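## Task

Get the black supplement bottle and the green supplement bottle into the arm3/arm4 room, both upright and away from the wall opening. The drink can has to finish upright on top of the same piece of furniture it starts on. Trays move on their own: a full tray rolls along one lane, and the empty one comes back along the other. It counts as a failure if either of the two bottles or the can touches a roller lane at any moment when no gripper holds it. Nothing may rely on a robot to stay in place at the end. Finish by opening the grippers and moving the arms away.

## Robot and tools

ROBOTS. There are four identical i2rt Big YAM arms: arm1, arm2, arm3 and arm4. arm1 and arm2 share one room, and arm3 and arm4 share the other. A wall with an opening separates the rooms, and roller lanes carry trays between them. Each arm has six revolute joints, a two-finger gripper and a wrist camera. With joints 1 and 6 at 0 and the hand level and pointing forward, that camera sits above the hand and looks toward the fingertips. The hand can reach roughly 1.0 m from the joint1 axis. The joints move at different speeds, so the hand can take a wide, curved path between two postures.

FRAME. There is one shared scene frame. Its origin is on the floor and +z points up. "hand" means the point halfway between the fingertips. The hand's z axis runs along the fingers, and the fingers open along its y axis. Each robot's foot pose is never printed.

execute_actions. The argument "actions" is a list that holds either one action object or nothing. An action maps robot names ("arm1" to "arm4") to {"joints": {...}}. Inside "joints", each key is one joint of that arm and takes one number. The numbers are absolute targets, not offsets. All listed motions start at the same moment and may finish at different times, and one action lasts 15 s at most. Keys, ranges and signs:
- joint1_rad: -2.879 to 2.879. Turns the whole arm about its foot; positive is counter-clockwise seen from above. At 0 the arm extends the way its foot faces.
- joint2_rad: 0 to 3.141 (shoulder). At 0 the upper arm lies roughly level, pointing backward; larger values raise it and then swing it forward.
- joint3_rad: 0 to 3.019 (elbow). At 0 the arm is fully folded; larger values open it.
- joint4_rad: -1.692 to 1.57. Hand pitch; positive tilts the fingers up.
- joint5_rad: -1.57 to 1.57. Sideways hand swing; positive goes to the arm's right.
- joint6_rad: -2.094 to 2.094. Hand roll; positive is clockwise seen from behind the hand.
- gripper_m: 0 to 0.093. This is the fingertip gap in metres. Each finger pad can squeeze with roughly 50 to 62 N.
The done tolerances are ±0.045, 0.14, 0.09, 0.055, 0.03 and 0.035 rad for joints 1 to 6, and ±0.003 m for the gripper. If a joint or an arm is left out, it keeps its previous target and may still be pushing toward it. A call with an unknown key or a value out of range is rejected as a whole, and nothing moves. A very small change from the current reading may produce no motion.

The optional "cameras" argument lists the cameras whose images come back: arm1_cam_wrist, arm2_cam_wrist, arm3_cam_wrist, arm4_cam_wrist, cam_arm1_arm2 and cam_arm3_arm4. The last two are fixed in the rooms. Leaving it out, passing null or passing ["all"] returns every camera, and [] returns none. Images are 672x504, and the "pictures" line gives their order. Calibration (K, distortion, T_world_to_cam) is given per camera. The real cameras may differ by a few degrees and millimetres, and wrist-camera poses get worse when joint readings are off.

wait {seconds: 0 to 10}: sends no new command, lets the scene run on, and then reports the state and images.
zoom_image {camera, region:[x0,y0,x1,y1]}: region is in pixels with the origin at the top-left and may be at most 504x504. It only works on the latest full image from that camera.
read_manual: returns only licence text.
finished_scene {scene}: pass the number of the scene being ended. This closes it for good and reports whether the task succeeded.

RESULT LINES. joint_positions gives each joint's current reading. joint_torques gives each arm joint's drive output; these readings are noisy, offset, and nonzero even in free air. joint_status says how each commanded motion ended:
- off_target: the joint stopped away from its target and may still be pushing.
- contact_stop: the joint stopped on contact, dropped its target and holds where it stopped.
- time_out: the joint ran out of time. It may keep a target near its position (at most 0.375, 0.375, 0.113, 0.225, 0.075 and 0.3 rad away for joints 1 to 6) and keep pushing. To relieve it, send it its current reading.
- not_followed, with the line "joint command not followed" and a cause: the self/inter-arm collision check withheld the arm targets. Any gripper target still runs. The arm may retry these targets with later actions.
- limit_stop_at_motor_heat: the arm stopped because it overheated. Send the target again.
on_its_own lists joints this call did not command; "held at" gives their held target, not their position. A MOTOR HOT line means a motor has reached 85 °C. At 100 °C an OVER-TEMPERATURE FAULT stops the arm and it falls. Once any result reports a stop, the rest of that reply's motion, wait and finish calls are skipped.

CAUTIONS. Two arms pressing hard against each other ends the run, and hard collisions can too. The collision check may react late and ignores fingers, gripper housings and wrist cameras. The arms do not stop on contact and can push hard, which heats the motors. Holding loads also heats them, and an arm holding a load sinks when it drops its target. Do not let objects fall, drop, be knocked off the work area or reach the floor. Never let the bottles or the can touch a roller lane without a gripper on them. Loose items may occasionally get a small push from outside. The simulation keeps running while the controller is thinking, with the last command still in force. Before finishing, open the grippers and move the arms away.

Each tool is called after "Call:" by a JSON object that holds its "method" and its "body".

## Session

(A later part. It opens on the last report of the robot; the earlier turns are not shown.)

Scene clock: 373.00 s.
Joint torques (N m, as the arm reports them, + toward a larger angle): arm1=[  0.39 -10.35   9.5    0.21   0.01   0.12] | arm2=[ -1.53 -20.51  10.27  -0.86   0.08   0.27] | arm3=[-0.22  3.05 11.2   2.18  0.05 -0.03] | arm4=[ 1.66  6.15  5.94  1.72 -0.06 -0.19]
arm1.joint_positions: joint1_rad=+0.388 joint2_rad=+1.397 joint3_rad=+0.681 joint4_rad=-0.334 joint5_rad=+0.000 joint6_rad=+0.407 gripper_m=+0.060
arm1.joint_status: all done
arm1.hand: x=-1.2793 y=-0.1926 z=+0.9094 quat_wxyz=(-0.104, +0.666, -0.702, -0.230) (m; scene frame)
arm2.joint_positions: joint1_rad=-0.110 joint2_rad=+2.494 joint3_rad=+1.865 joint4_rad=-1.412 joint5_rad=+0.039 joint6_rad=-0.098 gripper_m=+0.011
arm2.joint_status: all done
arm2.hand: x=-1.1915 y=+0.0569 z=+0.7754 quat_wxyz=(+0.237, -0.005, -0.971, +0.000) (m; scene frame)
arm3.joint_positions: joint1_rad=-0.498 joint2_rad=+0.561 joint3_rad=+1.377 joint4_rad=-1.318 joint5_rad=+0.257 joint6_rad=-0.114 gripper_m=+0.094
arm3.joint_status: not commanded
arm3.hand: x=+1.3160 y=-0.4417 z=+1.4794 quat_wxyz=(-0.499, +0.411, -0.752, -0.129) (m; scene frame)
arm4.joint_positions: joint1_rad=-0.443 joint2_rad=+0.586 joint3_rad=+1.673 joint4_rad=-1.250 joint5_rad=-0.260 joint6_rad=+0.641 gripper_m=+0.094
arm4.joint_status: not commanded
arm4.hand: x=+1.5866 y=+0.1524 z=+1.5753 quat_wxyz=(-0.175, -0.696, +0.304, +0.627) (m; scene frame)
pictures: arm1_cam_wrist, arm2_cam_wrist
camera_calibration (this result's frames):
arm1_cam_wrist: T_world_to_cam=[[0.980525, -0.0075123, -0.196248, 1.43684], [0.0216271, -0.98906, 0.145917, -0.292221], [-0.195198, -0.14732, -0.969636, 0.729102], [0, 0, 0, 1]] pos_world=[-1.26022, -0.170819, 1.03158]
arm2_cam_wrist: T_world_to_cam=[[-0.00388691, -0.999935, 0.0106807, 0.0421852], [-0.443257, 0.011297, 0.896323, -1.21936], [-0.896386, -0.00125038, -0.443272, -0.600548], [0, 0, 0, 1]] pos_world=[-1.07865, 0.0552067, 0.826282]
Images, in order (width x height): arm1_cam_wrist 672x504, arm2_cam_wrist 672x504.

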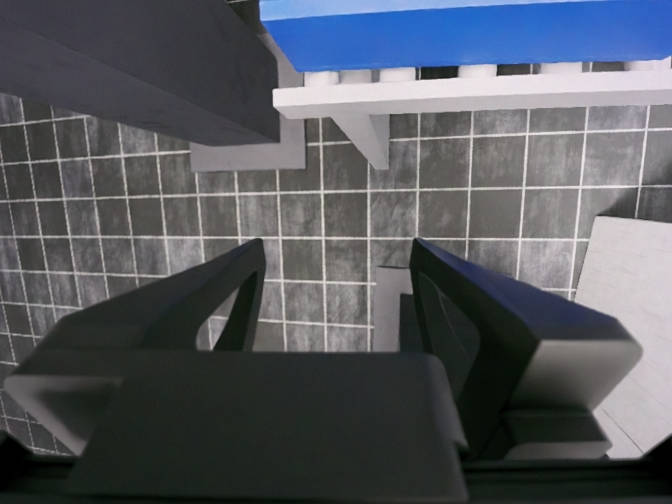

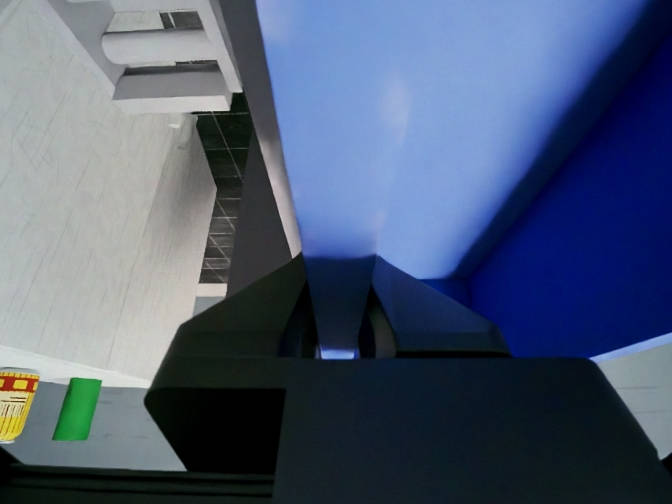

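Call:
{"method": "execute_actions", "body": {"actions": [{"arm2": {"joints": {"joint2_rad": 2.509, "joint3_rad": 1.908, "joint4_rad": -1.376}}, "arm1": {"joints": {"joint1_rad": 0.392, "joint2_rad": 1.83, "joint3_rad": 1.15, "joint4_rad": -0.28, "joint6_rad": 0.42}}}], "cameras": ["arm1_cam_wrist", "arm2_cam_wrist", "cam_arm1_arm2"]}}

Scene clock: 377.70 s.
Joint torques (N m, as the arm reports them, + toward a larger angle): arm1=[  0.47 -16.88  10.17   1.42  -0.01   0.11] | arm2=[ -1.08 -18.1   11.51  -0.54   0.05   0.24] | arm3=[-0.57  3.21 11.3   2.13  0.07 -0.03] | arm4=[ 1.68  6.09  5.92  1.76 -0.06 -0.18]
arm1.joint_positions: joint1_rad=+0.388 joint2_rad=+1.818 joint3_rad=+1.100 joint4_rad=-0.295 joint5_rad=+0.000 joint6_rad=+0.407 gripper_m=+0.060
arm1.joint_status: all done
arm1.hand: x=-1.3357 y=-0.0385 z=+0.8773 quat_wxyz=(-0.111, +0.663, -0.698, -0.246) (m; scene frame)
arm2.joint_positions: joint1_rad=-0.110 joint2_rad=+2.512 joint3_rad=+1.865 joint4_rad=-1.381 joint5_rad=+0.039 joint6_rad=-0.097 gripper_m=+0.011
arm2.joint_status: all done
arm2.hand: x=-1.1895 y=+0.0565 z=+0.7624 quat_wxyz=(+0.231, -0.005, -0.973, +0.001) (m; scene frame)
arm3.joint_positions: joint1_rad=-0.498 joint2_rad=+0.561 joint3_rad=+1.377 joint4_rad=-1.318 joint5_rad=+0.257 joint6_rad=-0.114 gripper_m=+0.094
arm3.joint_status: not commanded
arm3.hand: x=+1.3160 y=-0.4417 z=+1.4794 quat_wxyz=(-0.499, +0.411, -0.752, -0.129) (m; scene frame)
arm4.joint_positions: joint1_rad=-0.443 joint2_rad=+0.586 joint3_rad=+1.673 joint4_rad=-1.250 joint5_rad=-0.260 joint6_rad=+0.641 gripper_m=+0.094
arm4.joint_status: not commanded
arm4.hand: x=+1.5866 y=+0.1524 z=+1.5753 quat_wxyz=(-0.175, -0.696, +0.304, +0.627) (m; scene frame)
pictures: arm1_cam_wrist, arm2_cam_wrist, cam_arm1_arm2
camera_calibration (this result's frames):
arm1_cam_wrist: T_world_to_cam=[[0.977925, -0.000545839, -0.208955, 1.49496], [0.0232962, -0.993477, 0.111623, -0.101806], [-0.207653, -0.114027, -0.971534, 0.696048], [0, 0, 0, 1]] pos_world=[-1.31505, -0.0209573, 0.999977]
arm2_cam_wrist: T_world_to_cam=[[-0.00420006, -0.999914, 0.0124084, 0.0402363], [-0.455778, 0.0129589, 0.889999, -1.21698], [-0.890084, -0.00191742, -0.455793, -0.587433], [0, 0, 0, 1]] pos_world=[-1.07737, 0.0548772, 0.814867]
Images, in order (width x height): arm1_cam_wrist 672x504, arm2_cam_wrist 672x504, cam_arm1_arm2 672x504.

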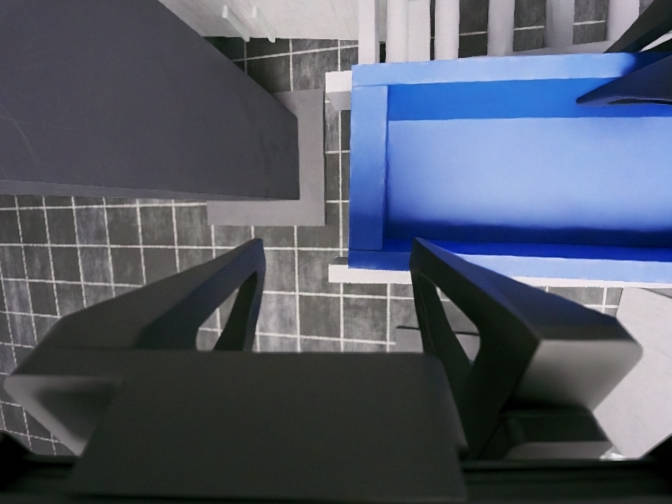

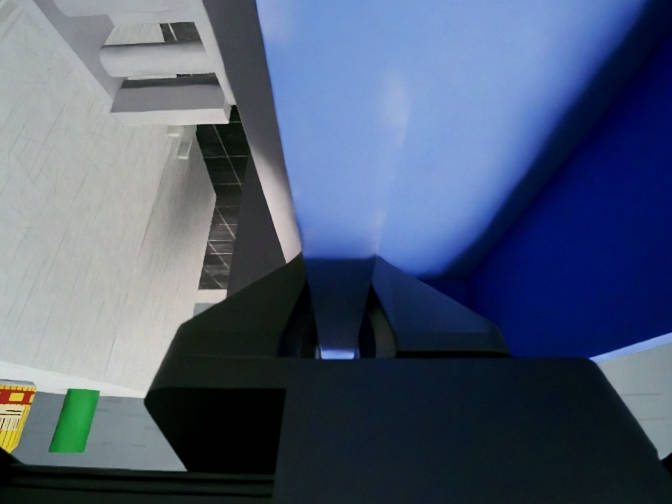

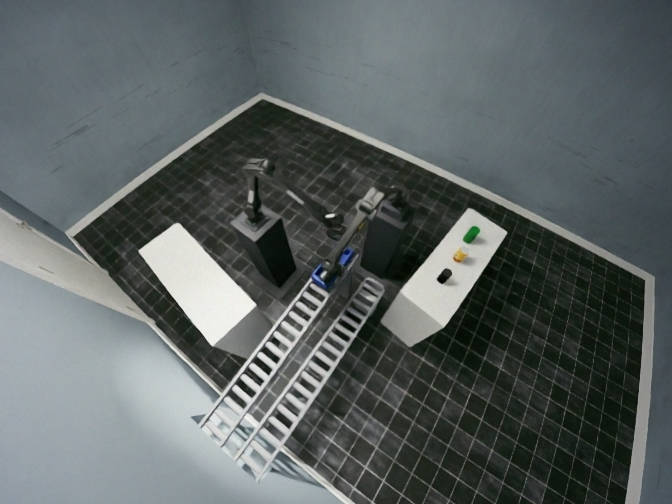

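Call:
{"method": "execute_actions", "body": {"actions": [{"arm1": {"joints": {"joint1_rad": 0.369, "joint2_rad": 2.03, "joint3_rad": 1.47, "joint4_rad": -0.667, "joint6_rad": 0.335}}}], "cameras": ["arm1_cam_wrist"]}}

Scene clock: 403.93 s.
Joint torques (N m, as the arm reports them, + toward a larger angle): arm1=[ -0.3  -20.29  10.56  -0.15   0.    -0.09] | arm2=[ -1.03 -17.67  11.54  -0.75   0.01   0.23] | arm3=[-0.57  3.37 11.18  2.19  0.06 -0.03] | arm4=[ 1.64  6.11  5.97  1.77 -0.07 -0.17]
arm1.joint_positions: joint1_rad=+0.375 joint2_rad=+2.023 joint3_rad=+1.419 joint4_rad=-0.649 joint5_rad=+0.000 joint6_rad=+0.348 gripper_m=+0.060
arm1.joint_status: all done
arm1.hand: x=-1.3418 y=+0.0030 z=+0.8469 quat_wxyz=(-0.069, +0.696, -0.701, -0.136) (m; scene frame)
arm2.joint_positions: joint1_rad=-0.110 joint2_rad=+2.512 joint3_rad=+1.865 joint4_rad=-1.381 joint5_rad=+0.039 joint6_rad=-0.097 gripper_m=+0.011
arm2.joint_status: not commanded
arm2.hand: x=-1.1895 y=+0.0565 z=+0.7624 quat_wxyz=(+0.231, -0.005, -0.973, +0.001) (m; scene frame)
arm3.joint_positions: joint1_rad=-0.498 joint2_rad=+0.561 joint3_rad=+1.377 joint4_rad=-1.318 joint5_rad=+0.257 joint6_rad=-0.114 gripper_m=+0.094
arm3.joint_status: not commanded
arm3.hand: x=+1.3160 y=-0.4417 z=+1.4794 quat_wxyz=(-0.499, +0.411, -0.752, -0.129) (m; scene frame)
arm4.joint_positions: joint1_rad=-0.443 joint2_rad=+0.586 joint3_rad=+1.673 joint4_rad=-1.250 joint5_rad=-0.260 joint6_rad=+0.641 gripper_m=+0.094
arm4.joint_status: not commanded
arm4.hand: x=+1.5866 y=+0.1524 z=+1.5753 quat_wxyz=(-0.175, -0.696, +0.304, +0.627) (m; scene frame)
pictures: arm1_cam_wrist
camera_calibration (this result's frames):
arm1_cam_wrist: T_world_to_cam=[[0.994389, 0.00318103, -0.105738, 1.42929], [0.0377348, -0.944459, 0.326456, -0.219733], [-0.0988266, -0.328614, -0.93928, 0.789256], [0, 0, 0, 1]] pos_world=[-1.33498, 0.0472851, 0.964195]
Images, in order (width x height): arm1_cam_wrist 672x504.

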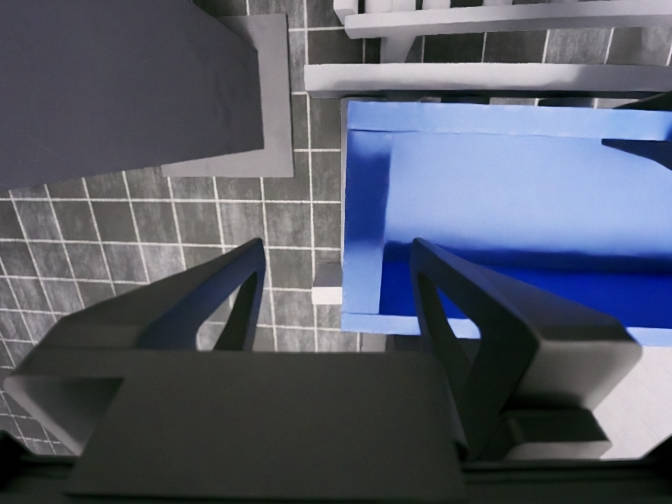

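Call:
{"method": "execute_actions", "body": {"actions": [{"arm1": {"joints": {"joint1_rad": 0.355, "joint2_rad": 2.128, "joint3_rad": 1.375, "joint4_rad": -0.5, "gripper_m": 0.07}}}], "cameras": ["arm1_cam_wrist", "cam_arm1_arm2"]}}

Scene clock: 410.70 s.
Joint torques (N m, as the arm reports them, + toward a larger angle): arm1=[ -0.24 -20.34   5.95   1.11   0.    -0.1 ] | arm2=[ -0.35 -17.85  11.52  -0.61  -0.04   0.26] | arm3=[-0.43  3.43 11.22  2.19  0.07 -0.04] | arm4=[ 1.63  6.15  5.94  1.74 -0.06 -0.18]
arm1.joint_positions: joint1_rad=+0.360 joint2_rad=+2.121 joint3_rad=+1.381 joint4_rad=-0.520 joint5_rad=+0.000 joint6_rad=+0.348 gripper_m=+0.070
arm1.joint_status: all done
arm1.hand: x=-1.3307 y=+0.0016 z=+0.7829 quat_wxyz=(-0.069, +0.692, -0.707, -0.133) (m; scene frame)
arm2.joint_positions: joint1_rad=-0.110 joint2_rad=+2.512 joint3_rad=+1.865 joint4_rad=-1.381 joint5_rad=+0.039 joint6_rad=-0.097 gripper_m=+0.011
arm2.joint_status: not commanded
arm2.hand: x=-1.1895 y=+0.0565 z=+0.7624 quat_wxyz=(+0.231, -0.005, -0.973, +0.001) (m; scene frame)
arm3.joint_positions: joint1_rad=-0.498 joint2_rad=+0.561 joint3_rad=+1.377 joint4_rad=-1.318 joint5_rad=+0.257 joint6_rad=-0.114 gripper_m=+0.094
arm3.joint_status: not commanded
arm3.hand: x=+1.3160 y=-0.4417 z=+1.4794 quat_wxyz=(-0.499, +0.411, -0.752, -0.129) (m; scene frame)
arm4.joint_positions: joint1_rad=-0.443 joint2_rad=+0.586 joint3_rad=+1.673 joint4_rad=-1.250 joint5_rad=-0.260 joint6_rad=+0.641 gripper_m=+0.094
arm4.joint_status: not commanded
arm4.hand: x=+1.5866 y=+0.1524 z=+1.5753 quat_wxyz=(-0.175, -0.696, +0.304, +0.627) (m; scene frame)
pictures: arm1_cam_wrist, cam_arm1_arm2
camera_calibration (this result's frames):
arm1_cam_wrist: T_world_to_cam=[[0.994544, -0.0118489, -0.103645, 1.41002], [0.0233007, -0.943198, 0.331414, -0.223622], [-0.101684, -0.332021, -0.937775, 0.724817], [0, 0, 0, 1]] pos_world=[-1.32342, 0.0464415, 0.899969]
Images, in order (width x height): arm1_cam_wrist 672x504, cam_arm1_arm2 672x504.

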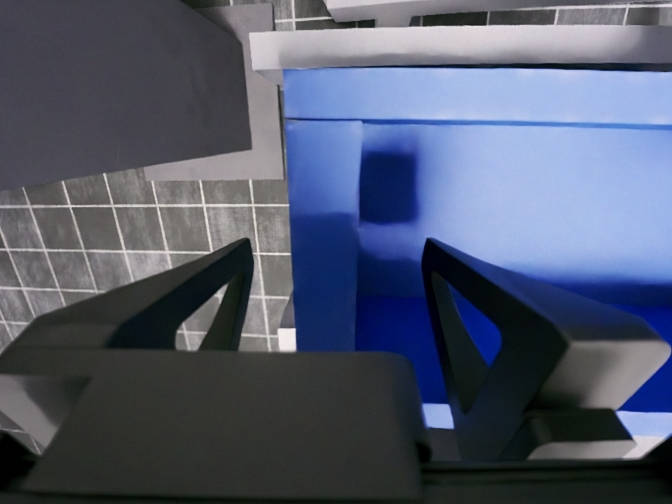

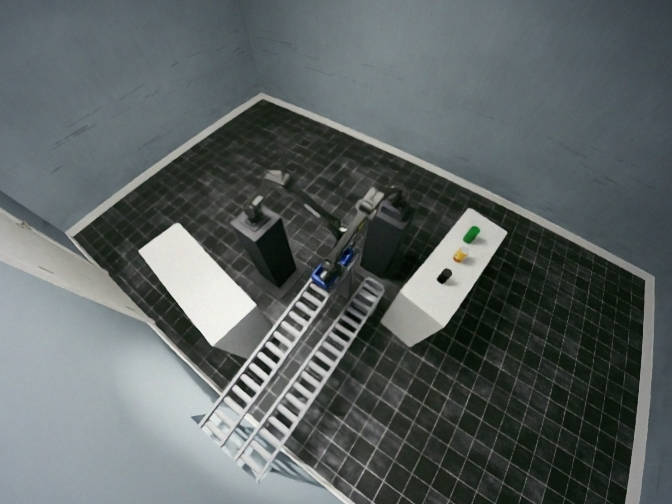

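Call:
{"method": "execute_actions", "body": {"actions": [{"arm1": {"joints": {"gripper_m": 0.03}}, "arm2": {"joints": {"gripper_m": 0.05}}}], "cameras": ["arm1_cam_wrist", "arm2_cam_wrist"]}}

Scene clock: 416.20 s.
Joint torques (N m, as the arm reports them, + toward a larger angle): arm1=[ -0.25 -20.53   5.97   1.19   0.01  -0.09] | arm2=[ -0.59 -18.13  11.38  -0.51   0.02   0.17] | arm3=[-0.36  3.12 11.23  2.15  0.05 -0.02] | arm4=[ 1.78  6.09  5.9   1.75 -0.06 -0.18]
arm1.joint_positions: joint1_rad=+0.360 joint2_rad=+2.121 joint3_rad=+1.381 joint4_rad=-0.520 joint5_rad=+0.000 joint6_rad=+0.348 gripper_m=+0.030
arm1.joint_status: all done
arm1.hand: x=-1.3307 y=+0.0016 z=+0.7829 quat_wxyz=(-0.069, +0.692, -0.707, -0.133) (m; scene frame)
arm2.joint_positions: joint1_rad=-0.110 joint2_rad=+2.512 joint3_rad=+1.867 joint4_rad=-1.381 joint5_rad=+0.039 joint6_rad=-0.092 gripper_m=+0.050
arm2.joint_status: all done
arm2.hand: x=-1.1888 y=+0.0564 z=+0.7627 quat_wxyz=(+0.230, -0.008, -0.973, +0.002) (m; scene frame)
arm3.joint_positions: joint1_rad=-0.498 joint2_rad=+0.561 joint3_rad=+1.377 joint4_rad=-1.318 joint5_rad=+0.257 joint6_rad=-0.114 gripper_m=+0.094
arm3.joint_status: not commanded
arm3.hand: x=+1.3160 y=-0.4417 z=+1.4794 quat_wxyz=(-0.499, +0.411, -0.752, -0.129) (m; scene frame)
arm4.joint_positions: joint1_rad=-0.443 joint2_rad=+0.586 joint3_rad=+1.673 joint4_rad=-1.250 joint5_rad=-0.260 joint6_rad=+0.641 gripper_m=+0.094
arm4.joint_status: not commanded
arm4.hand: x=+1.5866 y=+0.1524 z=+1.5753 quat_wxyz=(-0.175, -0.696, +0.304, +0.627) (m; scene frame)
pictures: arm1_cam_wrist, arm2_cam_wrist
camera_calibration (this result's frames):
arm1_cam_wrist: T_world_to_cam=[[0.994559, -0.0114831, -0.103538, 1.40996], [0.0236084, -0.9432, 0.331386, -0.223191], [-0.101462, -0.332027, -0.937797, 0.72513], [0, 0, 0, 1]] pos_world=[-1.32345, 0.0464404, 0.899971]
arm2_cam_wrist: T_world_to_cam=[[-0.00863341, -0.999853, 0.0147944, 0.0330669], [-0.457061, 0.0171047, 0.889271, -1.21814], [-0.889394, 0.000915498, -0.457141, -0.585], [0, 0, 0, 1]] pos_world=[-1.07677, 0.0544335, 0.815337]
Images, in order (width x height): arm1_cam_wrist 672x504, arm2_cam_wrist 672x504.

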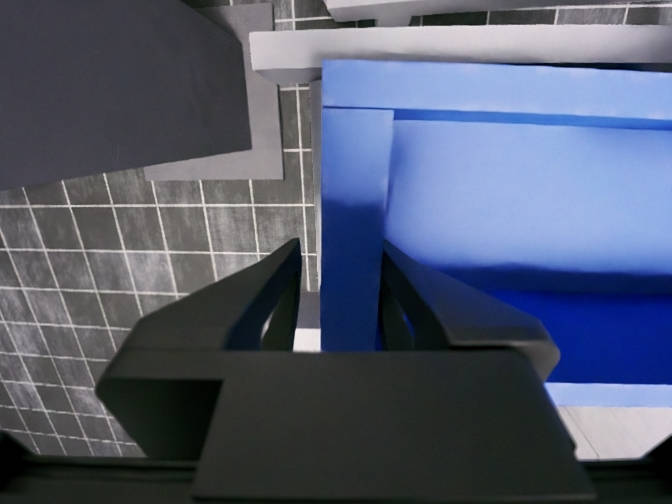

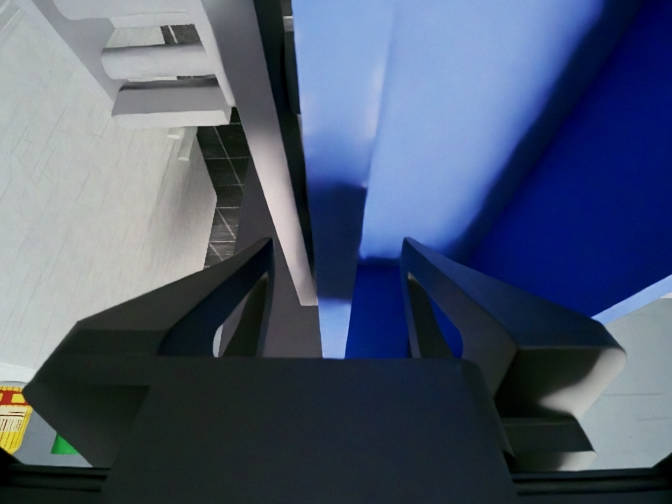

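Call:
{"method": "execute_actions", "body": {"actions": [{"arm2": {"joints": {"joint2_rad": 2.25}}}], "cameras": []}}

Call:
{"method": "execute_actions", "body": {"actions": [{"arm2": {"joints": {"joint1_rad": 1.078, "joint2_rad": 1.875, "joint3_rad": 1.485, "joint4_rad": -1.15, "joint5_rad": 0.0, "joint6_rad": -0.2, "gripper_m": 0.093}}}], "cameras": ["arm2_cam_wrist", "cam_arm1_arm2"]}}

Scene clock: 436.43 s.
Joint torques (N m, as the arm reports them, + toward a larger angle): arm1=[ -0.27 -20.46   5.99   1.19   0.    -0.09] | arm2=[ -1.11 -17.35  11.14   0.05   0.04   0.17] | arm3=[-0.4   3.45 11.15  2.1   0.06 -0.02] | arm4=[ 1.59  6.08  5.94  1.78 -0.06 -0.17]
arm1.joint_positions: joint1_rad=+0.360 joint2_rad=+2.121 joint3_rad=+1.381 joint4_rad=-0.520 joint5_rad=+0.000 joint6_rad=+0.348 gripper_m=+0.030
arm1.joint_status: not commanded
arm1.hand: x=-1.3307 y=+0.0016 z=+0.7829 quat_wxyz=(-0.069, +0.692, -0.707, -0.133) (m; scene frame)
arm2.joint_positions: joint1_rad=-0.110 joint2_rad=+2.249 joint3_rad=+1.891 joint4_rad=-1.381 joint5_rad=+0.039 joint6_rad=-0.092 gripper_m=+0.050
arm2.joint_status: all done
arm2.hand: x=-1.1241 y=+0.0511 z=+0.9210 quat_wxyz=(+0.089, -0.010, -0.996, +0.017) (m; scene frame)
arm3.joint_positions: joint1_rad=-0.498 joint2_rad=+0.561 joint3_rad=+1.377 joint4_rad=-1.318 joint5_rad=+0.257 joint6_rad=-0.114 gripper_m=+0.094
arm3.joint_status: not commanded
arm3.hand: x=+1.3160 y=-0.4417 z=+1.4794 quat_wxyz=(-0.499, +0.411, -0.752, -0.129) (m; scene frame)
arm4.joint_positions: joint1_rad=-0.443 joint2_rad=+0.586 joint3_rad=+1.673 joint4_rad=-1.250 joint5_rad=-0.260 joint6_rad=+0.641 gripper_m=+0.094
arm4.joint_status: not commanded
arm4.hand: x=+1.5866 y=+0.1524 z=+1.5753 quat_wxyz=(-0.175, -0.696, +0.304, +0.627) (m; scene frame)
pictures: none
No camera images: the call's "cameras" was empty. Leave "cameras" out to get every camera's image.

Scene clock: 438.13 s.
Joint torques (N m, as the arm reports them, + toward a larger angle): arm1=[ -0.31 -20.51   5.97   1.19  -0.01  -0.1 ] | arm2=[ -0.5  -13.9    9.23  -0.02   0.05   0.  ] | arm3=[-0.14  3.72 11.29  2.16  0.06 -0.04] | arm4=[ 1.62  6.13  5.93  1.74 -0.06 -0.18]
arm1.joint_positions: joint1_rad=+0.360 joint2_rad=+2.121 joint3_rad=+1.381 joint4_rad=-0.520 joint5_rad=+0.000 joint6_rad=+0.348 gripper_m=+0.030
arm1.joint_status: not commanded
arm1.hand: x=-1.3307 y=+0.0016 z=+0.7829 quat_wxyz=(-0.069, +0.692, -0.707, -0.133) (m; scene frame)
arm2.joint_positions: joint1_rad=+1.078 joint2_rad=+1.871 joint3_rad=+1.492 joint4_rad=-1.150 joint5_rad=-0.002 joint6_rad=-0.192 gripper_m=+0.093
arm2.joint_status: all done
arm2.hand: x=-1.4786 y=+0.6267 z=+0.9949 quat_wxyz=(-0.012, +0.591, -0.806, -0.007) (m; scene frame)
arm3.joint_positions: joint1_rad=-0.498 joint2_rad=+0.561 joint3_rad=+1.377 joint4_rad=-1.318 joint5_rad=+0.257 joint6_rad=-0.114 gripper_m=+0.094
arm3.joint_status: not commanded
arm3.hand: x=+1.3160 y=-0.4417 z=+1.4794 quat_wxyz=(-0.499, +0.411, -0.752, -0.129) (m; scene frame)
arm4.joint_positions: joint1_rad=-0.443 joint2_rad=+0.586 joint3_rad=+1.673 joint4_rad=-1.250 joint5_rad=-0.260 joint6_rad=+0.641 gripper_m=+0.094
arm4.joint_status: not commanded
arm4.hand: x=+1.5866 y=+0.1524 z=+1.5753 quat_wxyz=(-0.175, -0.696, +0.304, +0.627) (m; scene frame)
pictures: arm2_cam_wrist, cam_arm1_arm2
camera_calibration (this result's frames):
arm2_cam_wrist: T_world_to_cam=[[0.954181, -0.298975, 0.0123365, 1.58422], [-0.252703, -0.783055, 0.568301, -0.443915], [-0.160248, -0.54538, -0.822728, 1.04712], [0, 0, 0, 1]] pos_world=[-1.45601, 0.69711, 1.09423]
Images, in order (width x height): arm2_cam_wrist 672x504, cam_arm1_arm2 672x504.

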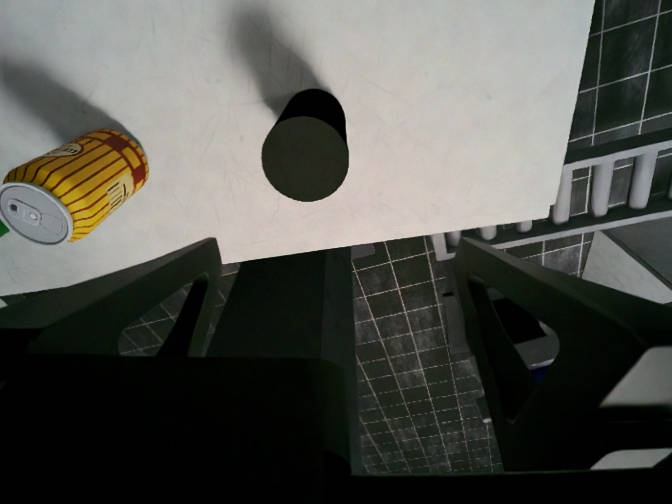

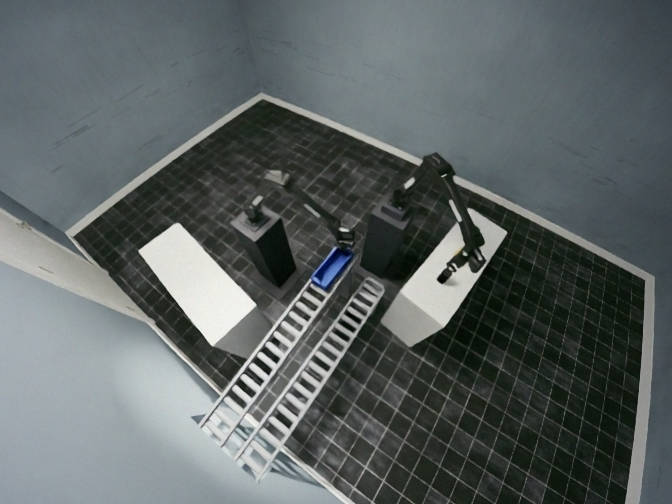

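Call:
{"method": "execute_actions", "body": {"actions": [{"arm2": {"joints": {"joint1_rad": 1.118, "joint2_rad": 2.052, "joint3_rad": 1.385, "joint4_rad": -0.87}}}], "cameras": ["arm2_cam_wrist", "cam_arm1_arm2"]}}

Scene clock: 453.87 s.
Joint torques (N m, as the arm reports them, + toward a larger angle): arm1=[ -0.24 -20.36   6.     1.2    0.    -0.09] | arm2=[  0.48 -15.24   9.01   0.36   0.04  -0.04] | arm3=[-0.52  3.4  11.24  2.17  0.06 -0.01] | arm4=[ 1.81  6.06  5.93  1.76 -0.06 -0.18]
arm1.joint_positions: joint1_rad=+0.360 joint2_rad=+2.121 joint3_rad=+1.381 joint4_rad=-0.520 joint5_rad=+0.000 joint6_rad=+0.348 gripper_m=+0.030
arm1.joint_status: not commanded
arm1.hand: x=-1.3307 y=+0.0016 z=+0.7829 quat_wxyz=(-0.069, +0.692, -0.707, -0.133) (m; scene frame)
arm2.joint_positions: joint1_rad=+1.109 joint2_rad=+2.061 joint3_rad=+1.377 joint4_rad=-0.881 joint5_rad=-0.002 joint6_rad=-0.192 gripper_m=+0.093
arm2.joint_status: all done
arm2.hand: x=-1.4978 y=+0.6271 z=+0.8551 quat_wxyz=(+0.004, +0.604, -0.797, +0.001) (m; scene frame)
arm3.joint_positions: joint1_rad=-0.498 joint2_rad=+0.561 joint3_rad=+1.377 joint4_rad=-1.318 joint5_rad=+0.257 joint6_rad=-0.114 gripper_m=+0.094
arm3.joint_status: not commanded
arm3.hand: x=+1.3160 y=-0.4417 z=+1.4794 quat_wxyz=(-0.499, +0.411, -0.752, -0.129) (m; scene frame)
arm4.joint_positions: joint1_rad=-0.443 joint2_rad=+0.586 joint3_rad=+1.673 joint4_rad=-1.250 joint5_rad=-0.260 joint6_rad=+0.641 gripper_m=+0.094
arm4.joint_status: not commanded
arm4.hand: x=+1.5866 y=+0.1524 z=+1.5753 quat_wxyz=(-0.175, -0.696, +0.304, +0.627) (m; scene frame)
pictures: arm2_cam_wrist, cam_arm1_arm2
camera_calibration (this result's frames):
arm2_cam_wrist: T_world_to_cam=[[0.963008, -0.269426, 0.0049375, 1.60538], [-0.218955, -0.771665, 0.597153, -0.350177], [-0.157078, -0.576144, -0.802113, 0.935626], [0, 0, 0, 1]] pos_world=[-1.4757, 0.701366, 0.95166]
Images, in order (width x height): arm2_cam_wrist 672x504, cam_arm1_arm2 672x504.

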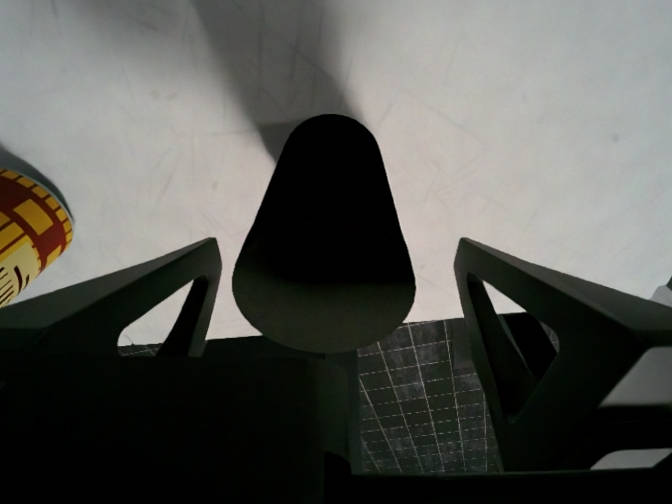

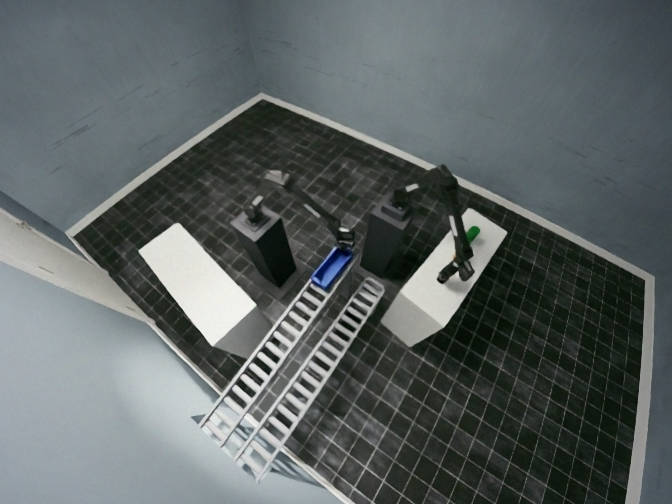

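Call:
{"method": "execute_actions", "body": {"actions": [{"arm2": {"joints": {"gripper_m": 0.03}}}], "cameras": ["arm2_cam_wrist"]}}

Scene clock: 462.27 s.
Joint torques (N m, as the arm reports them, + toward a larger angle): arm1=[ -0.33 -20.53   5.97   1.19  -0.01  -0.1 ] | arm2=[  0.66 -14.8    9.     0.24   0.    -0.07] | arm3=[-0.3   3.48 11.15  2.12  0.04 -0.03] | arm4=[ 1.66  6.13  5.91  1.74 -0.06 -0.18]
arm1.joint_positions: joint1_rad=+0.360 joint2_rad=+2.121 joint3_rad=+1.381 joint4_rad=-0.520 joint5_rad=+0.000 joint6_rad=+0.348 gripper_m=+0.030
arm1.joint_status: not commanded
arm1.hand: x=-1.3307 y=+0.0016 z=+0.7829 quat_wxyz=(-0.069, +0.692, -0.707, -0.133) (m; scene frame)
arm2.joint_positions: joint1_rad=+1.109 joint2_rad=+2.061 joint3_rad=+1.377 joint4_rad=-0.880 joint5_rad=-0.002 joint6_rad=-0.192 gripper_m=+0.058
arm2.joint_status: gripper_m off_target (ended at +0.058, target +0.030)
arm2.hand: x=-1.4978 y=+0.6272 z=+0.8551 quat_wxyz=(+0.004, +0.604, -0.797, +0.001) (m; scene frame)
arm3.joint_positions: joint1_rad=-0.498 joint2_rad=+0.561 joint3_rad=+1.377 joint4_rad=-1.318 joint5_rad=+0.257 joint6_rad=-0.114 gripper_m=+0.094
arm3.joint_status: not commanded
arm3.hand: x=+1.3160 y=-0.4417 z=+1.4794 quat_wxyz=(-0.499, +0.411, -0.752, -0.129) (m; scene frame)
arm4.joint_positions: joint1_rad=-0.443 joint2_rad=+0.586 joint3_rad=+1.673 joint4_rad=-1.250 joint5_rad=-0.260 joint6_rad=+0.641 gripper_m=+0.094
arm4.joint_status: not commanded
arm4.hand: x=+1.5866 y=+0.1524 z=+1.5753 quat_wxyz=(-0.175, -0.696, +0.304, +0.627) (m; scene frame)
pictures: arm2_cam_wrist
camera_calibration (this result's frames):
arm2_cam_wrist: T_world_to_cam=[[0.96311, -0.269061, 0.00500806, 1.60522], [-0.218762, -0.771954, 0.596851, -0.349374], [-0.156723, -0.575929, -0.802337, 0.936269], [0, 0, 0, 1]] pos_world=[-1.4757, 0.701425, 0.951688]
Images, in order (width x height): arm2_cam_wrist 672x504.

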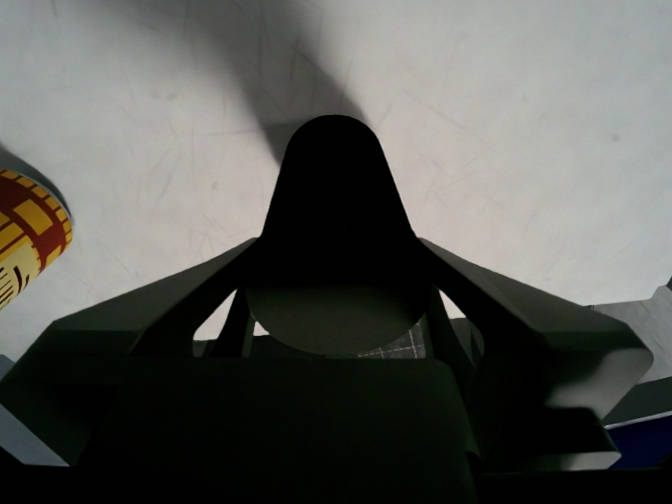

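Call:
{"method": "execute_actions", "body": {"actions": [{"arm2": {"joints": {"joint3_rad": 1.8, "joint4_rad": -1.28}}}], "cameras": []}}

Call:
{"method": "execute_actions", "body": {"actions": [{"arm2": {"joints": {"joint1_rad": -0.195, "joint2_rad": 2.28, "joint3_rad": 2.085, "joint4_rad": -1.41, "joint5_rad": 0.015, "joint6_rad": -0.195}}}], "cameras": ["arm2_cam_wrist", "cam_arm1_arm2", "arm1_cam_wrist"]}}

Scene clock: 481.57 s.
Joint torques (N m, as the arm reports them, + toward a larger angle): arm1=[ -0.12 -20.47   5.98   1.17   0.    -0.1 ] | arm2=[  1.01 -16.09  14.03  -0.19  -0.01  -0.02] | arm3=[-0.29  3.23 11.25  2.12  0.04 -0.06] | arm4=[ 1.68  6.15  5.94  1.75 -0.06 -0.18]
arm1.joint_positions: joint1_rad=+0.360 joint2_rad=+2.121 joint3_rad=+1.381 joint4_rad=-0.520 joint5_rad=+0.000 joint6_rad=+0.348 gripper_m=+0.030
arm1.joint_status: not commanded
arm1.hand: x=-1.3307 y=+0.0016 z=+0.7829 quat_wxyz=(-0.069, +0.692, -0.707, -0.133) (m; scene frame)
arm2.joint_positions: joint1_rad=+1.109 joint2_rad=+2.054 joint3_rad=+1.755 joint4_rad=-1.270 joint5_rad=-0.002 joint6_rad=-0.192 gripper_m=+0.058
arm2.joint_status: all done
arm2.hand: x=-1.4673 y=+0.6876 z=+0.9844 quat_wxyz=(+0.006, +0.604, -0.797, +0.002) (m; scene frame)
arm3.joint_positions: joint1_rad=-0.498 joint2_rad=+0.561 joint3_rad=+1.377 joint4_rad=-1.318 joint5_rad=+0.257 joint6_rad=-0.114 gripper_m=+0.094
arm3.joint_status: not commanded
arm3.hand: x=+1.3160 y=-0.4417 z=+1.4794 quat_wxyz=(-0.499, +0.411, -0.752, -0.129) (m; scene frame)
arm4.joint_positions: joint1_rad=-0.443 joint2_rad=+0.586 joint3_rad=+1.673 joint4_rad=-1.250 joint5_rad=-0.260 joint6_rad=+0.641 gripper_m=+0.094
arm4.joint_status: not commanded
arm4.hand: x=+1.5866 y=+0.1524 z=+1.5753 quat_wxyz=(-0.175, -0.696, +0.304, +0.627) (m; scene frame)
pictures: none
No camera images: the call's "cameras" was empty. Leave "cameras" out to get every camera's image.

Scene clock: 483.50 s.
Joint torques (N m, as the arm reports them, + toward a larger angle): arm1=[ -0.15 -20.51   5.96   1.14   0.    -0.09] | arm2=[  0.18 -21.16  12.92  -0.41  -0.1    0.07] | arm3=[-0.36  3.41 11.29  2.17  0.04 -0.03] | arm4=[ 1.7   6.1   5.9   1.76 -0.06 -0.17]
arm1.joint_positions: joint1_rad=+0.360 joint2_rad=+2.121 joint3_rad=+1.381 joint4_rad=-0.520 joint5_rad=+0.000 joint6_rad=+0.348 gripper_m=+0.030
arm1.joint_status: not commanded
arm1.hand: x=-1.3307 y=+0.0016 z=+0.7829 quat_wxyz=(-0.069, +0.692, -0.707, -0.133) (m; scene frame)
arm2.joint_positions: joint1_rad=-0.198 joint2_rad=+2.311 joint3_rad=+2.052 joint4_rad=-1.399 joint5_rad=+0.016 joint6_rad=-0.192 gripper_m=+0.058
arm2.joint_status: all done
arm2.hand: x=-1.0874 y=-0.0085 z=+0.9362 quat_wxyz=(+0.048, -0.005, -0.999, +0.006) (m; scene frame)
arm3.joint_positions: joint1_rad=-0.498 joint2_rad=+0.561 joint3_rad=+1.377 joint4_rad=-1.318 joint5_rad=+0.257 joint6_rad=-0.114 gripper_m=+0.094
arm3.joint_status: not commanded
arm3.hand: x=+1.3160 y=-0.4417 z=+1.4794 quat_wxyz=(-0.499, +0.411, -0.752, -0.129) (m; scene frame)
arm4.joint_positions: joint1_rad=-0.443 joint2_rad=+0.586 joint3_rad=+1.673 joint4_rad=-1.250 joint5_rad=-0.260 joint6_rad=+0.641 gripper_m=+0.094
arm4.joint_status: not commanded
arm4.hand: x=+1.5866 y=+0.1524 z=+1.5753 quat_wxyz=(-0.175, -0.696, +0.304, +0.627) (m; scene frame)
pictures: arm1_cam_wrist, arm2_cam_wrist, cam_arm1_arm2
camera_calibration (this result's frames):
arm1_cam_wrist: T_world_to_cam=[[0.994559, -0.0114831, -0.103538, 1.40996], [0.0236084, -0.9432, 0.331386, -0.223191], [-0.101462, -0.332027, -0.937797, 0.72513], [0, 0, 0, 1]] pos_world=[-1.32345, 0.0464404, 0.899971]
arm2_cam_wrist: T_world_to_cam=[[-0.0066151, -0.999757, 0.0210279, -0.0371613], [-0.746236, 0.0189332, 0.665412, -1.42979], [-0.665649, -0.01129, -0.74618, 0.0984355], [0, 0, 0, 1]] pos_world=[-1.00169, -0.00897027, 1.02564]
Images, in order (width x height): arm1_cam_wrist 672x504, arm2_cam_wrist 672x504, cam_arm1_arm2 672x504.

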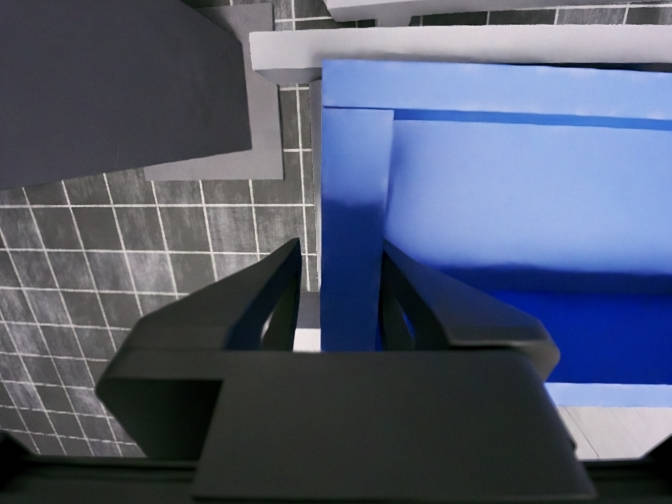

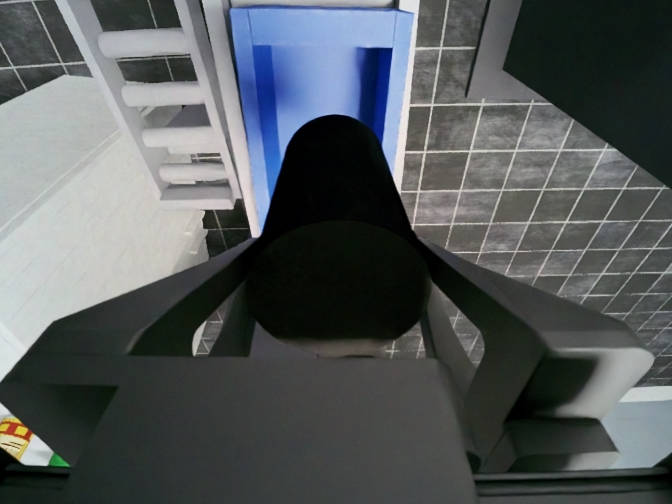

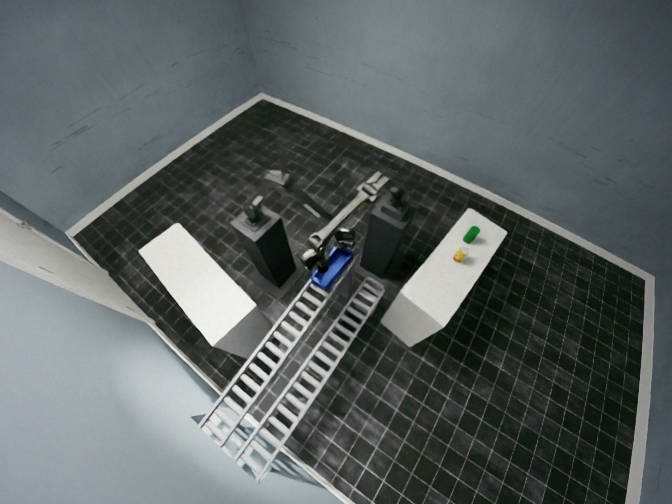

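Call:
{"method": "execute_actions", "body": {"actions": [{"arm2": {"joints": {"joint1_rad": -0.177, "joint2_rad": 2.335, "joint3_rad": 1.91, "joint4_rad": -1.21}}}], "cameras": ["arm2_cam_wrist"]}}

Scene clock: 516.93 s.
Joint torques (N m, as the arm reports them, + toward a larger angle): arm1=[ -0.15 -20.56   6.     1.17  -0.01  -0.1 ] | arm2=[  0.47 -19.76   9.77   0.08  -0.12   0.06] | arm3=[-0.38  3.15 11.23  2.1   0.06 -0.04] | arm4=[ 1.65  6.14  5.91  1.77 -0.06 -0.17]
arm1.joint_positions: joint1_rad=+0.360 joint2_rad=+2.121 joint3_rad=+1.381 joint4_rad=-0.520 joint5_rad=+0.000 joint6_rad=+0.348 gripper_m=+0.030
arm1.joint_status: not commanded
arm1.hand: x=-1.3307 y=+0.0016 z=+0.7829 quat_wxyz=(-0.069, +0.692, -0.707, -0.133) (m; scene frame)
arm2.joint_positions: joint1_rad=-0.193 joint2_rad=+2.355 joint3_rad=+1.905 joint4_rad=-1.218 joint5_rad=+0.016 joint6_rad=-0.192 gripper_m=+0.058
arm2.joint_status: all done
arm2.hand: x=-1.1046 y=-0.0028 z=+0.8545 quat_wxyz=(+0.053, -0.002, -0.999, +0.005) (m; scene frame)
arm3.joint_positions: joint1_rad=-0.498 joint2_rad=+0.561 joint3_rad=+1.377 joint4_rad=-1.318 joint5_rad=+0.257 joint6_rad=-0.114 gripper_m=+0.094
arm3.joint_status: not commanded
arm3.hand: x=+1.3160 y=-0.4417 z=+1.4794 quat_wxyz=(-0.499, +0.411, -0.752, -0.129) (m; scene frame)
arm4.joint_positions: joint1_rad=-0.443 joint2_rad=+0.586 joint3_rad=+1.673 joint4_rad=-1.250 joint5_rad=-0.260 joint6_rad=+0.641 gripper_m=+0.094
arm4.joint_status: not commanded
arm4.hand: x=+1.5866 y=+0.1524 z=+1.5753 quat_wxyz=(-0.175, -0.696, +0.304, +0.627) (m; scene frame)
pictures: arm2_cam_wrist
camera_calibration (this result's frames):
arm2_cam_wrist: T_world_to_cam=[[-0.00159811, -0.999817, 0.0190657, -0.0226389], [-0.73977, 0.0140106, 0.672714, -1.38748], [-0.672858, -0.0130292, -0.739657, 0.0125452], [0, 0, 0, 1]] pos_world=[-1.01801, -0.00303199, 0.943087]
Images, in order (width x height): arm2_cam_wrist 672x504.

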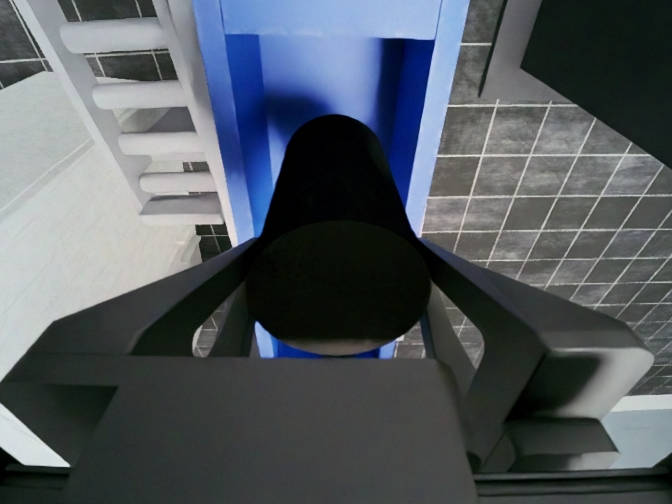

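Call:
{"method": "execute_actions", "body": {"actions": [{"arm2": {"joints": {"joint1_rad": -0.168, "joint2_rad": 2.428, "joint3_rad": 2.0, "joint4_rad": -1.165}}}], "cameras": ["arm2_cam_wrist", "cam_arm1_arm2"]}}

Scene clock: 531.70 s.
Joint torques (N m, as the arm reports them, + toward a larger angle): arm1=[ -0.18 -20.56   5.97   1.18   0.    -0.1 ] | arm2=[  0.22 -20.24  13.85   0.06  -0.07   0.04] | arm3=[-0.55  3.54 11.23  2.15  0.04 -0.01] | arm4=[ 1.63  6.07  5.96  1.76 -0.07 -0.17]
arm1.joint_positions: joint1_rad=+0.360 joint2_rad=+2.121 joint3_rad=+1.381 joint4_rad=-0.520 joint5_rad=+0.000 joint6_rad=+0.348 gripper_m=+0.030
arm1.joint_status: not commanded
arm1.hand: x=-1.3307 y=+0.0016 z=+0.7829 quat_wxyz=(-0.069, +0.692, -0.707, -0.133) (m; scene frame)
arm2.joint_positions: joint1_rad=-0.182 joint2_rad=+2.439 joint3_rad=+1.949 joint4_rad=-1.170 joint5_rad=+0.016 joint6_rad=-0.192 gripper_m=+0.058
arm2.joint_status: all done
arm2.hand: x=-1.0917 y=+0.0013 z=+0.8128 quat_wxyz=(+0.050, +0.003, -0.999, +0.006) (m; scene frame)
arm3.joint_positions: joint1_rad=-0.498 joint2_rad=+0.561 joint3_rad=+1.377 joint4_rad=-1.318 joint5_rad=+0.257 joint6_rad=-0.114 gripper_m=+0.094
arm3.joint_status: not commanded
arm3.hand: x=+1.3160 y=-0.4417 z=+1.4794 quat_wxyz=(-0.499, +0.411, -0.752, -0.129) (m; scene frame)
arm4.joint_positions: joint1_rad=-0.443 joint2_rad=+0.586 joint3_rad=+1.673 joint4_rad=-1.250 joint5_rad=-0.260 joint6_rad=+0.641 gripper_m=+0.094
arm4.joint_status: not commanded
arm4.hand: x=+1.5866 y=+0.1524 z=+1.5753 quat_wxyz=(-0.175, -0.696, +0.304, +0.627) (m; scene frame)
pictures: arm2_cam_wrist, cam_arm1_arm2
camera_calibration (this result's frames):
arm2_cam_wrist: T_world_to_cam=[[0.00904421, -0.999753, 0.020322, -0.00708183], [-0.744309, 0.00684101, 0.6678, -1.35095], [-0.667774, -0.0211656, -0.744063, -0.000471366], [0, 0, 0, 1]] pos_world=[-1.00578, 0.00215183, 0.901959]
Images, in order (width x height): arm2_cam_wrist 672x504, cam_arm1_arm2 672x504.

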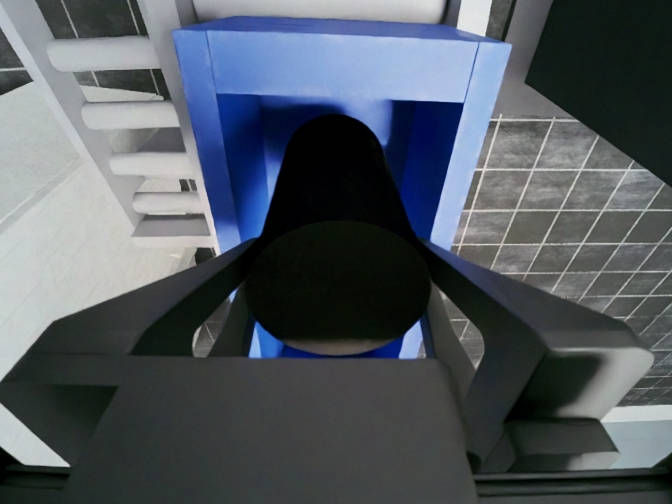

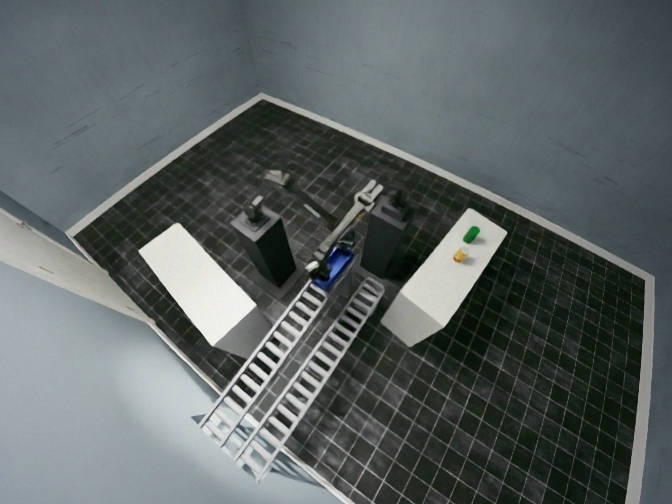

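Call:
{"method": "execute_actions", "body": {"actions": [{"arm2": {"joints": {"joint2_rad": 2.475, "joint3_rad": 2.044, "joint4_rad": -1.158}}}], "cameras": ["arm2_cam_wrist"]}}

Scene clock: 541.40 s.
Joint torques (N m, as the arm reports them, + toward a larger angle): arm1=[ -0.2  -20.5    5.96   1.19   0.    -0.1 ] | arm2=[  0.15 -19.11  14.14   0.1   -0.09   0.05] | arm3=[-0.66  3.37 11.33  2.13  0.06 -0.02] | arm4=[ 1.66  5.99  5.94  1.74 -0.07 -0.18]
arm1.joint_positions: joint1_rad=+0.360 joint2_rad=+2.121 joint3_rad=+1.381 joint4_rad=-0.520 joint5_rad=+0.000 joint6_rad=+0.348 gripper_m=+0.030
arm1.joint_status: not commanded
arm1.hand: x=-1.3307 y=+0.0016 z=+0.7829 quat_wxyz=(-0.069, +0.692, -0.707, -0.133) (m; scene frame)
arm2.joint_positions: joint1_rad=-0.182 joint2_rad=+2.472 joint3_rad=+1.990 joint4_rad=-1.164 joint5_rad=+0.016 joint6_rad=-0.192 gripper_m=+0.058
arm2.joint_status: all done
arm2.hand: x=-1.0806 y=-0.0009 z=+0.8044 quat_wxyz=(+0.042, +0.003, -0.999, +0.007) (m; scene frame)
arm3.joint_positions: joint1_rad=-0.498 joint2_rad=+0.561 joint3_rad=+1.377 joint4_rad=-1.318 joint5_rad=+0.257 joint6_rad=-0.114 gripper_m=+0.094
arm3.joint_status: not commanded
arm3.hand: x=+1.3160 y=-0.4417 z=+1.4794 quat_wxyz=(-0.499, +0.411, -0.752, -0.129) (m; scene frame)
arm4.joint_positions: joint1_rad=-0.443 joint2_rad=+0.586 joint3_rad=+1.673 joint4_rad=-1.250 joint5_rad=-0.260 joint6_rad=+0.641 gripper_m=+0.094
arm4.joint_status: not commanded
arm4.hand: x=+1.5866 y=+0.1524 z=+1.5753 quat_wxyz=(-0.175, -0.696, +0.304, +0.627) (m; scene frame)
pictures: arm2_cam_wrist
camera_calibration (this result's frames):
arm2_cam_wrist: T_world_to_cam=[[0.0089302, -0.999691, 0.0232109, -0.0116686], [-0.753993, 0.00851489, 0.656827, -1.33869], [-0.656822, -0.0233665, -0.753684, 0.0201939], [0, 0, 0, 1]] pos_world=[-0.995995, 0.000205703, 0.894779]
Images, in order (width x height): arm2_cam_wrist 672x504.

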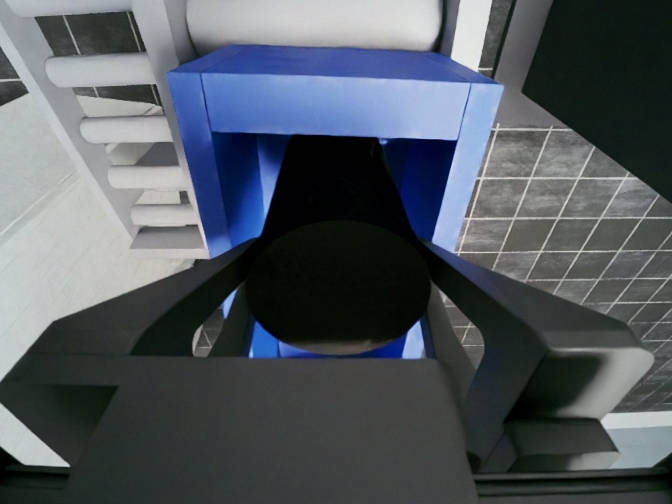

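Call:
{"method": "execute_actions", "body": {"actions": [{"arm2": {"joints": {"joint2_rad": 2.497}}}], "cameras": ["arm2_cam_wrist"]}}

Scene clock: 544.70 s.
Joint torques (N m, as the arm reports them, + toward a larger angle): arm1=[ -0.26 -20.47   5.96   1.17   0.    -0.1 ] | arm2=[  0.92 -20.06  13.83   0.07  -0.16   0.  ] | arm3=[-0.77  3.24 11.22  2.18  0.07 -0.02] | arm4=[ 1.66  6.15  5.95  1.75 -0.05 -0.18]
arm1.joint_positions: joint1_rad=+0.360 joint2_rad=+2.121 joint3_rad=+1.381 joint4_rad=-0.520 joint5_rad=+0.000 joint6_rad=+0.348 gripper_m=+0.030
arm1.joint_status: not commanded
arm1.hand: x=-1.3307 y=+0.0016 z=+0.7829 quat_wxyz=(-0.069, +0.692, -0.707, -0.133) (m; scene frame)
arm2.joint_positions: joint1_rad=-0.182 joint2_rad=+2.497 joint3_rad=+1.990 joint4_rad=-1.164 joint5_rad=+0.016 joint6_rad=-0.192 gripper_m=+0.058
arm2.joint_status: all done
arm2.hand: x=-1.0869 y=+0.0001 z=+0.7879 quat_wxyz=(+0.055, +0.003, -0.998, +0.005) (m; scene frame)
arm3.joint_positions: joint1_rad=-0.498 joint2_rad=+0.561 joint3_rad=+1.377 joint4_rad=-1.318 joint5_rad=+0.257 joint6_rad=-0.114 gripper_m=+0.094
arm3.joint_status: not commanded
arm3.hand: x=+1.3160 y=-0.4417 z=+1.4794 quat_wxyz=(-0.499, +0.411, -0.752, -0.129) (m; scene frame)
arm4.joint_positions: joint1_rad=-0.443 joint2_rad=+0.586 joint3_rad=+1.673 joint4_rad=-1.250 joint5_rad=-0.260 joint6_rad=+0.641 gripper_m=+0.094
arm4.joint_status: not commanded
arm4.hand: x=+1.5866 y=+0.1524 z=+1.5753 quat_wxyz=(-0.175, -0.696, +0.304, +0.627) (m; scene frame)
pictures: arm2_cam_wrist
camera_calibration (this result's frames):
arm2_cam_wrist: T_world_to_cam=[[0.0090984, -0.999791, 0.018321, -0.0062405], [-0.737512, 0.00566338, 0.67531, -1.32926], [-0.675273, -0.0196562, -0.737306, -0.0292853], [0, 0, 0, 1]] pos_world=[-1.00006, 0.000713252, 0.876183]
Images, in order (width x height): arm2_cam_wrist 672x504.

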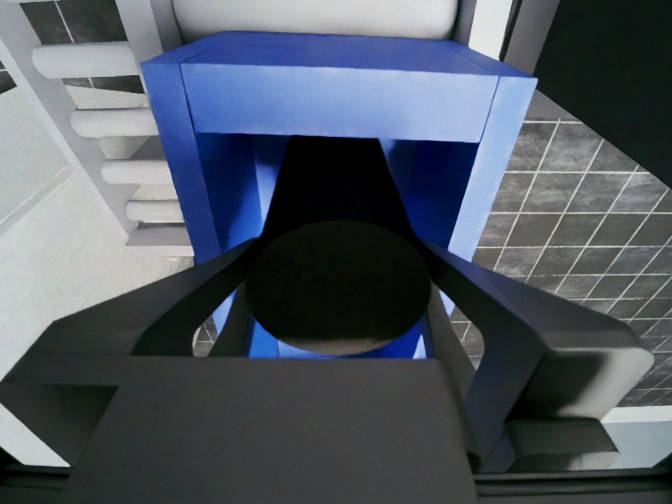

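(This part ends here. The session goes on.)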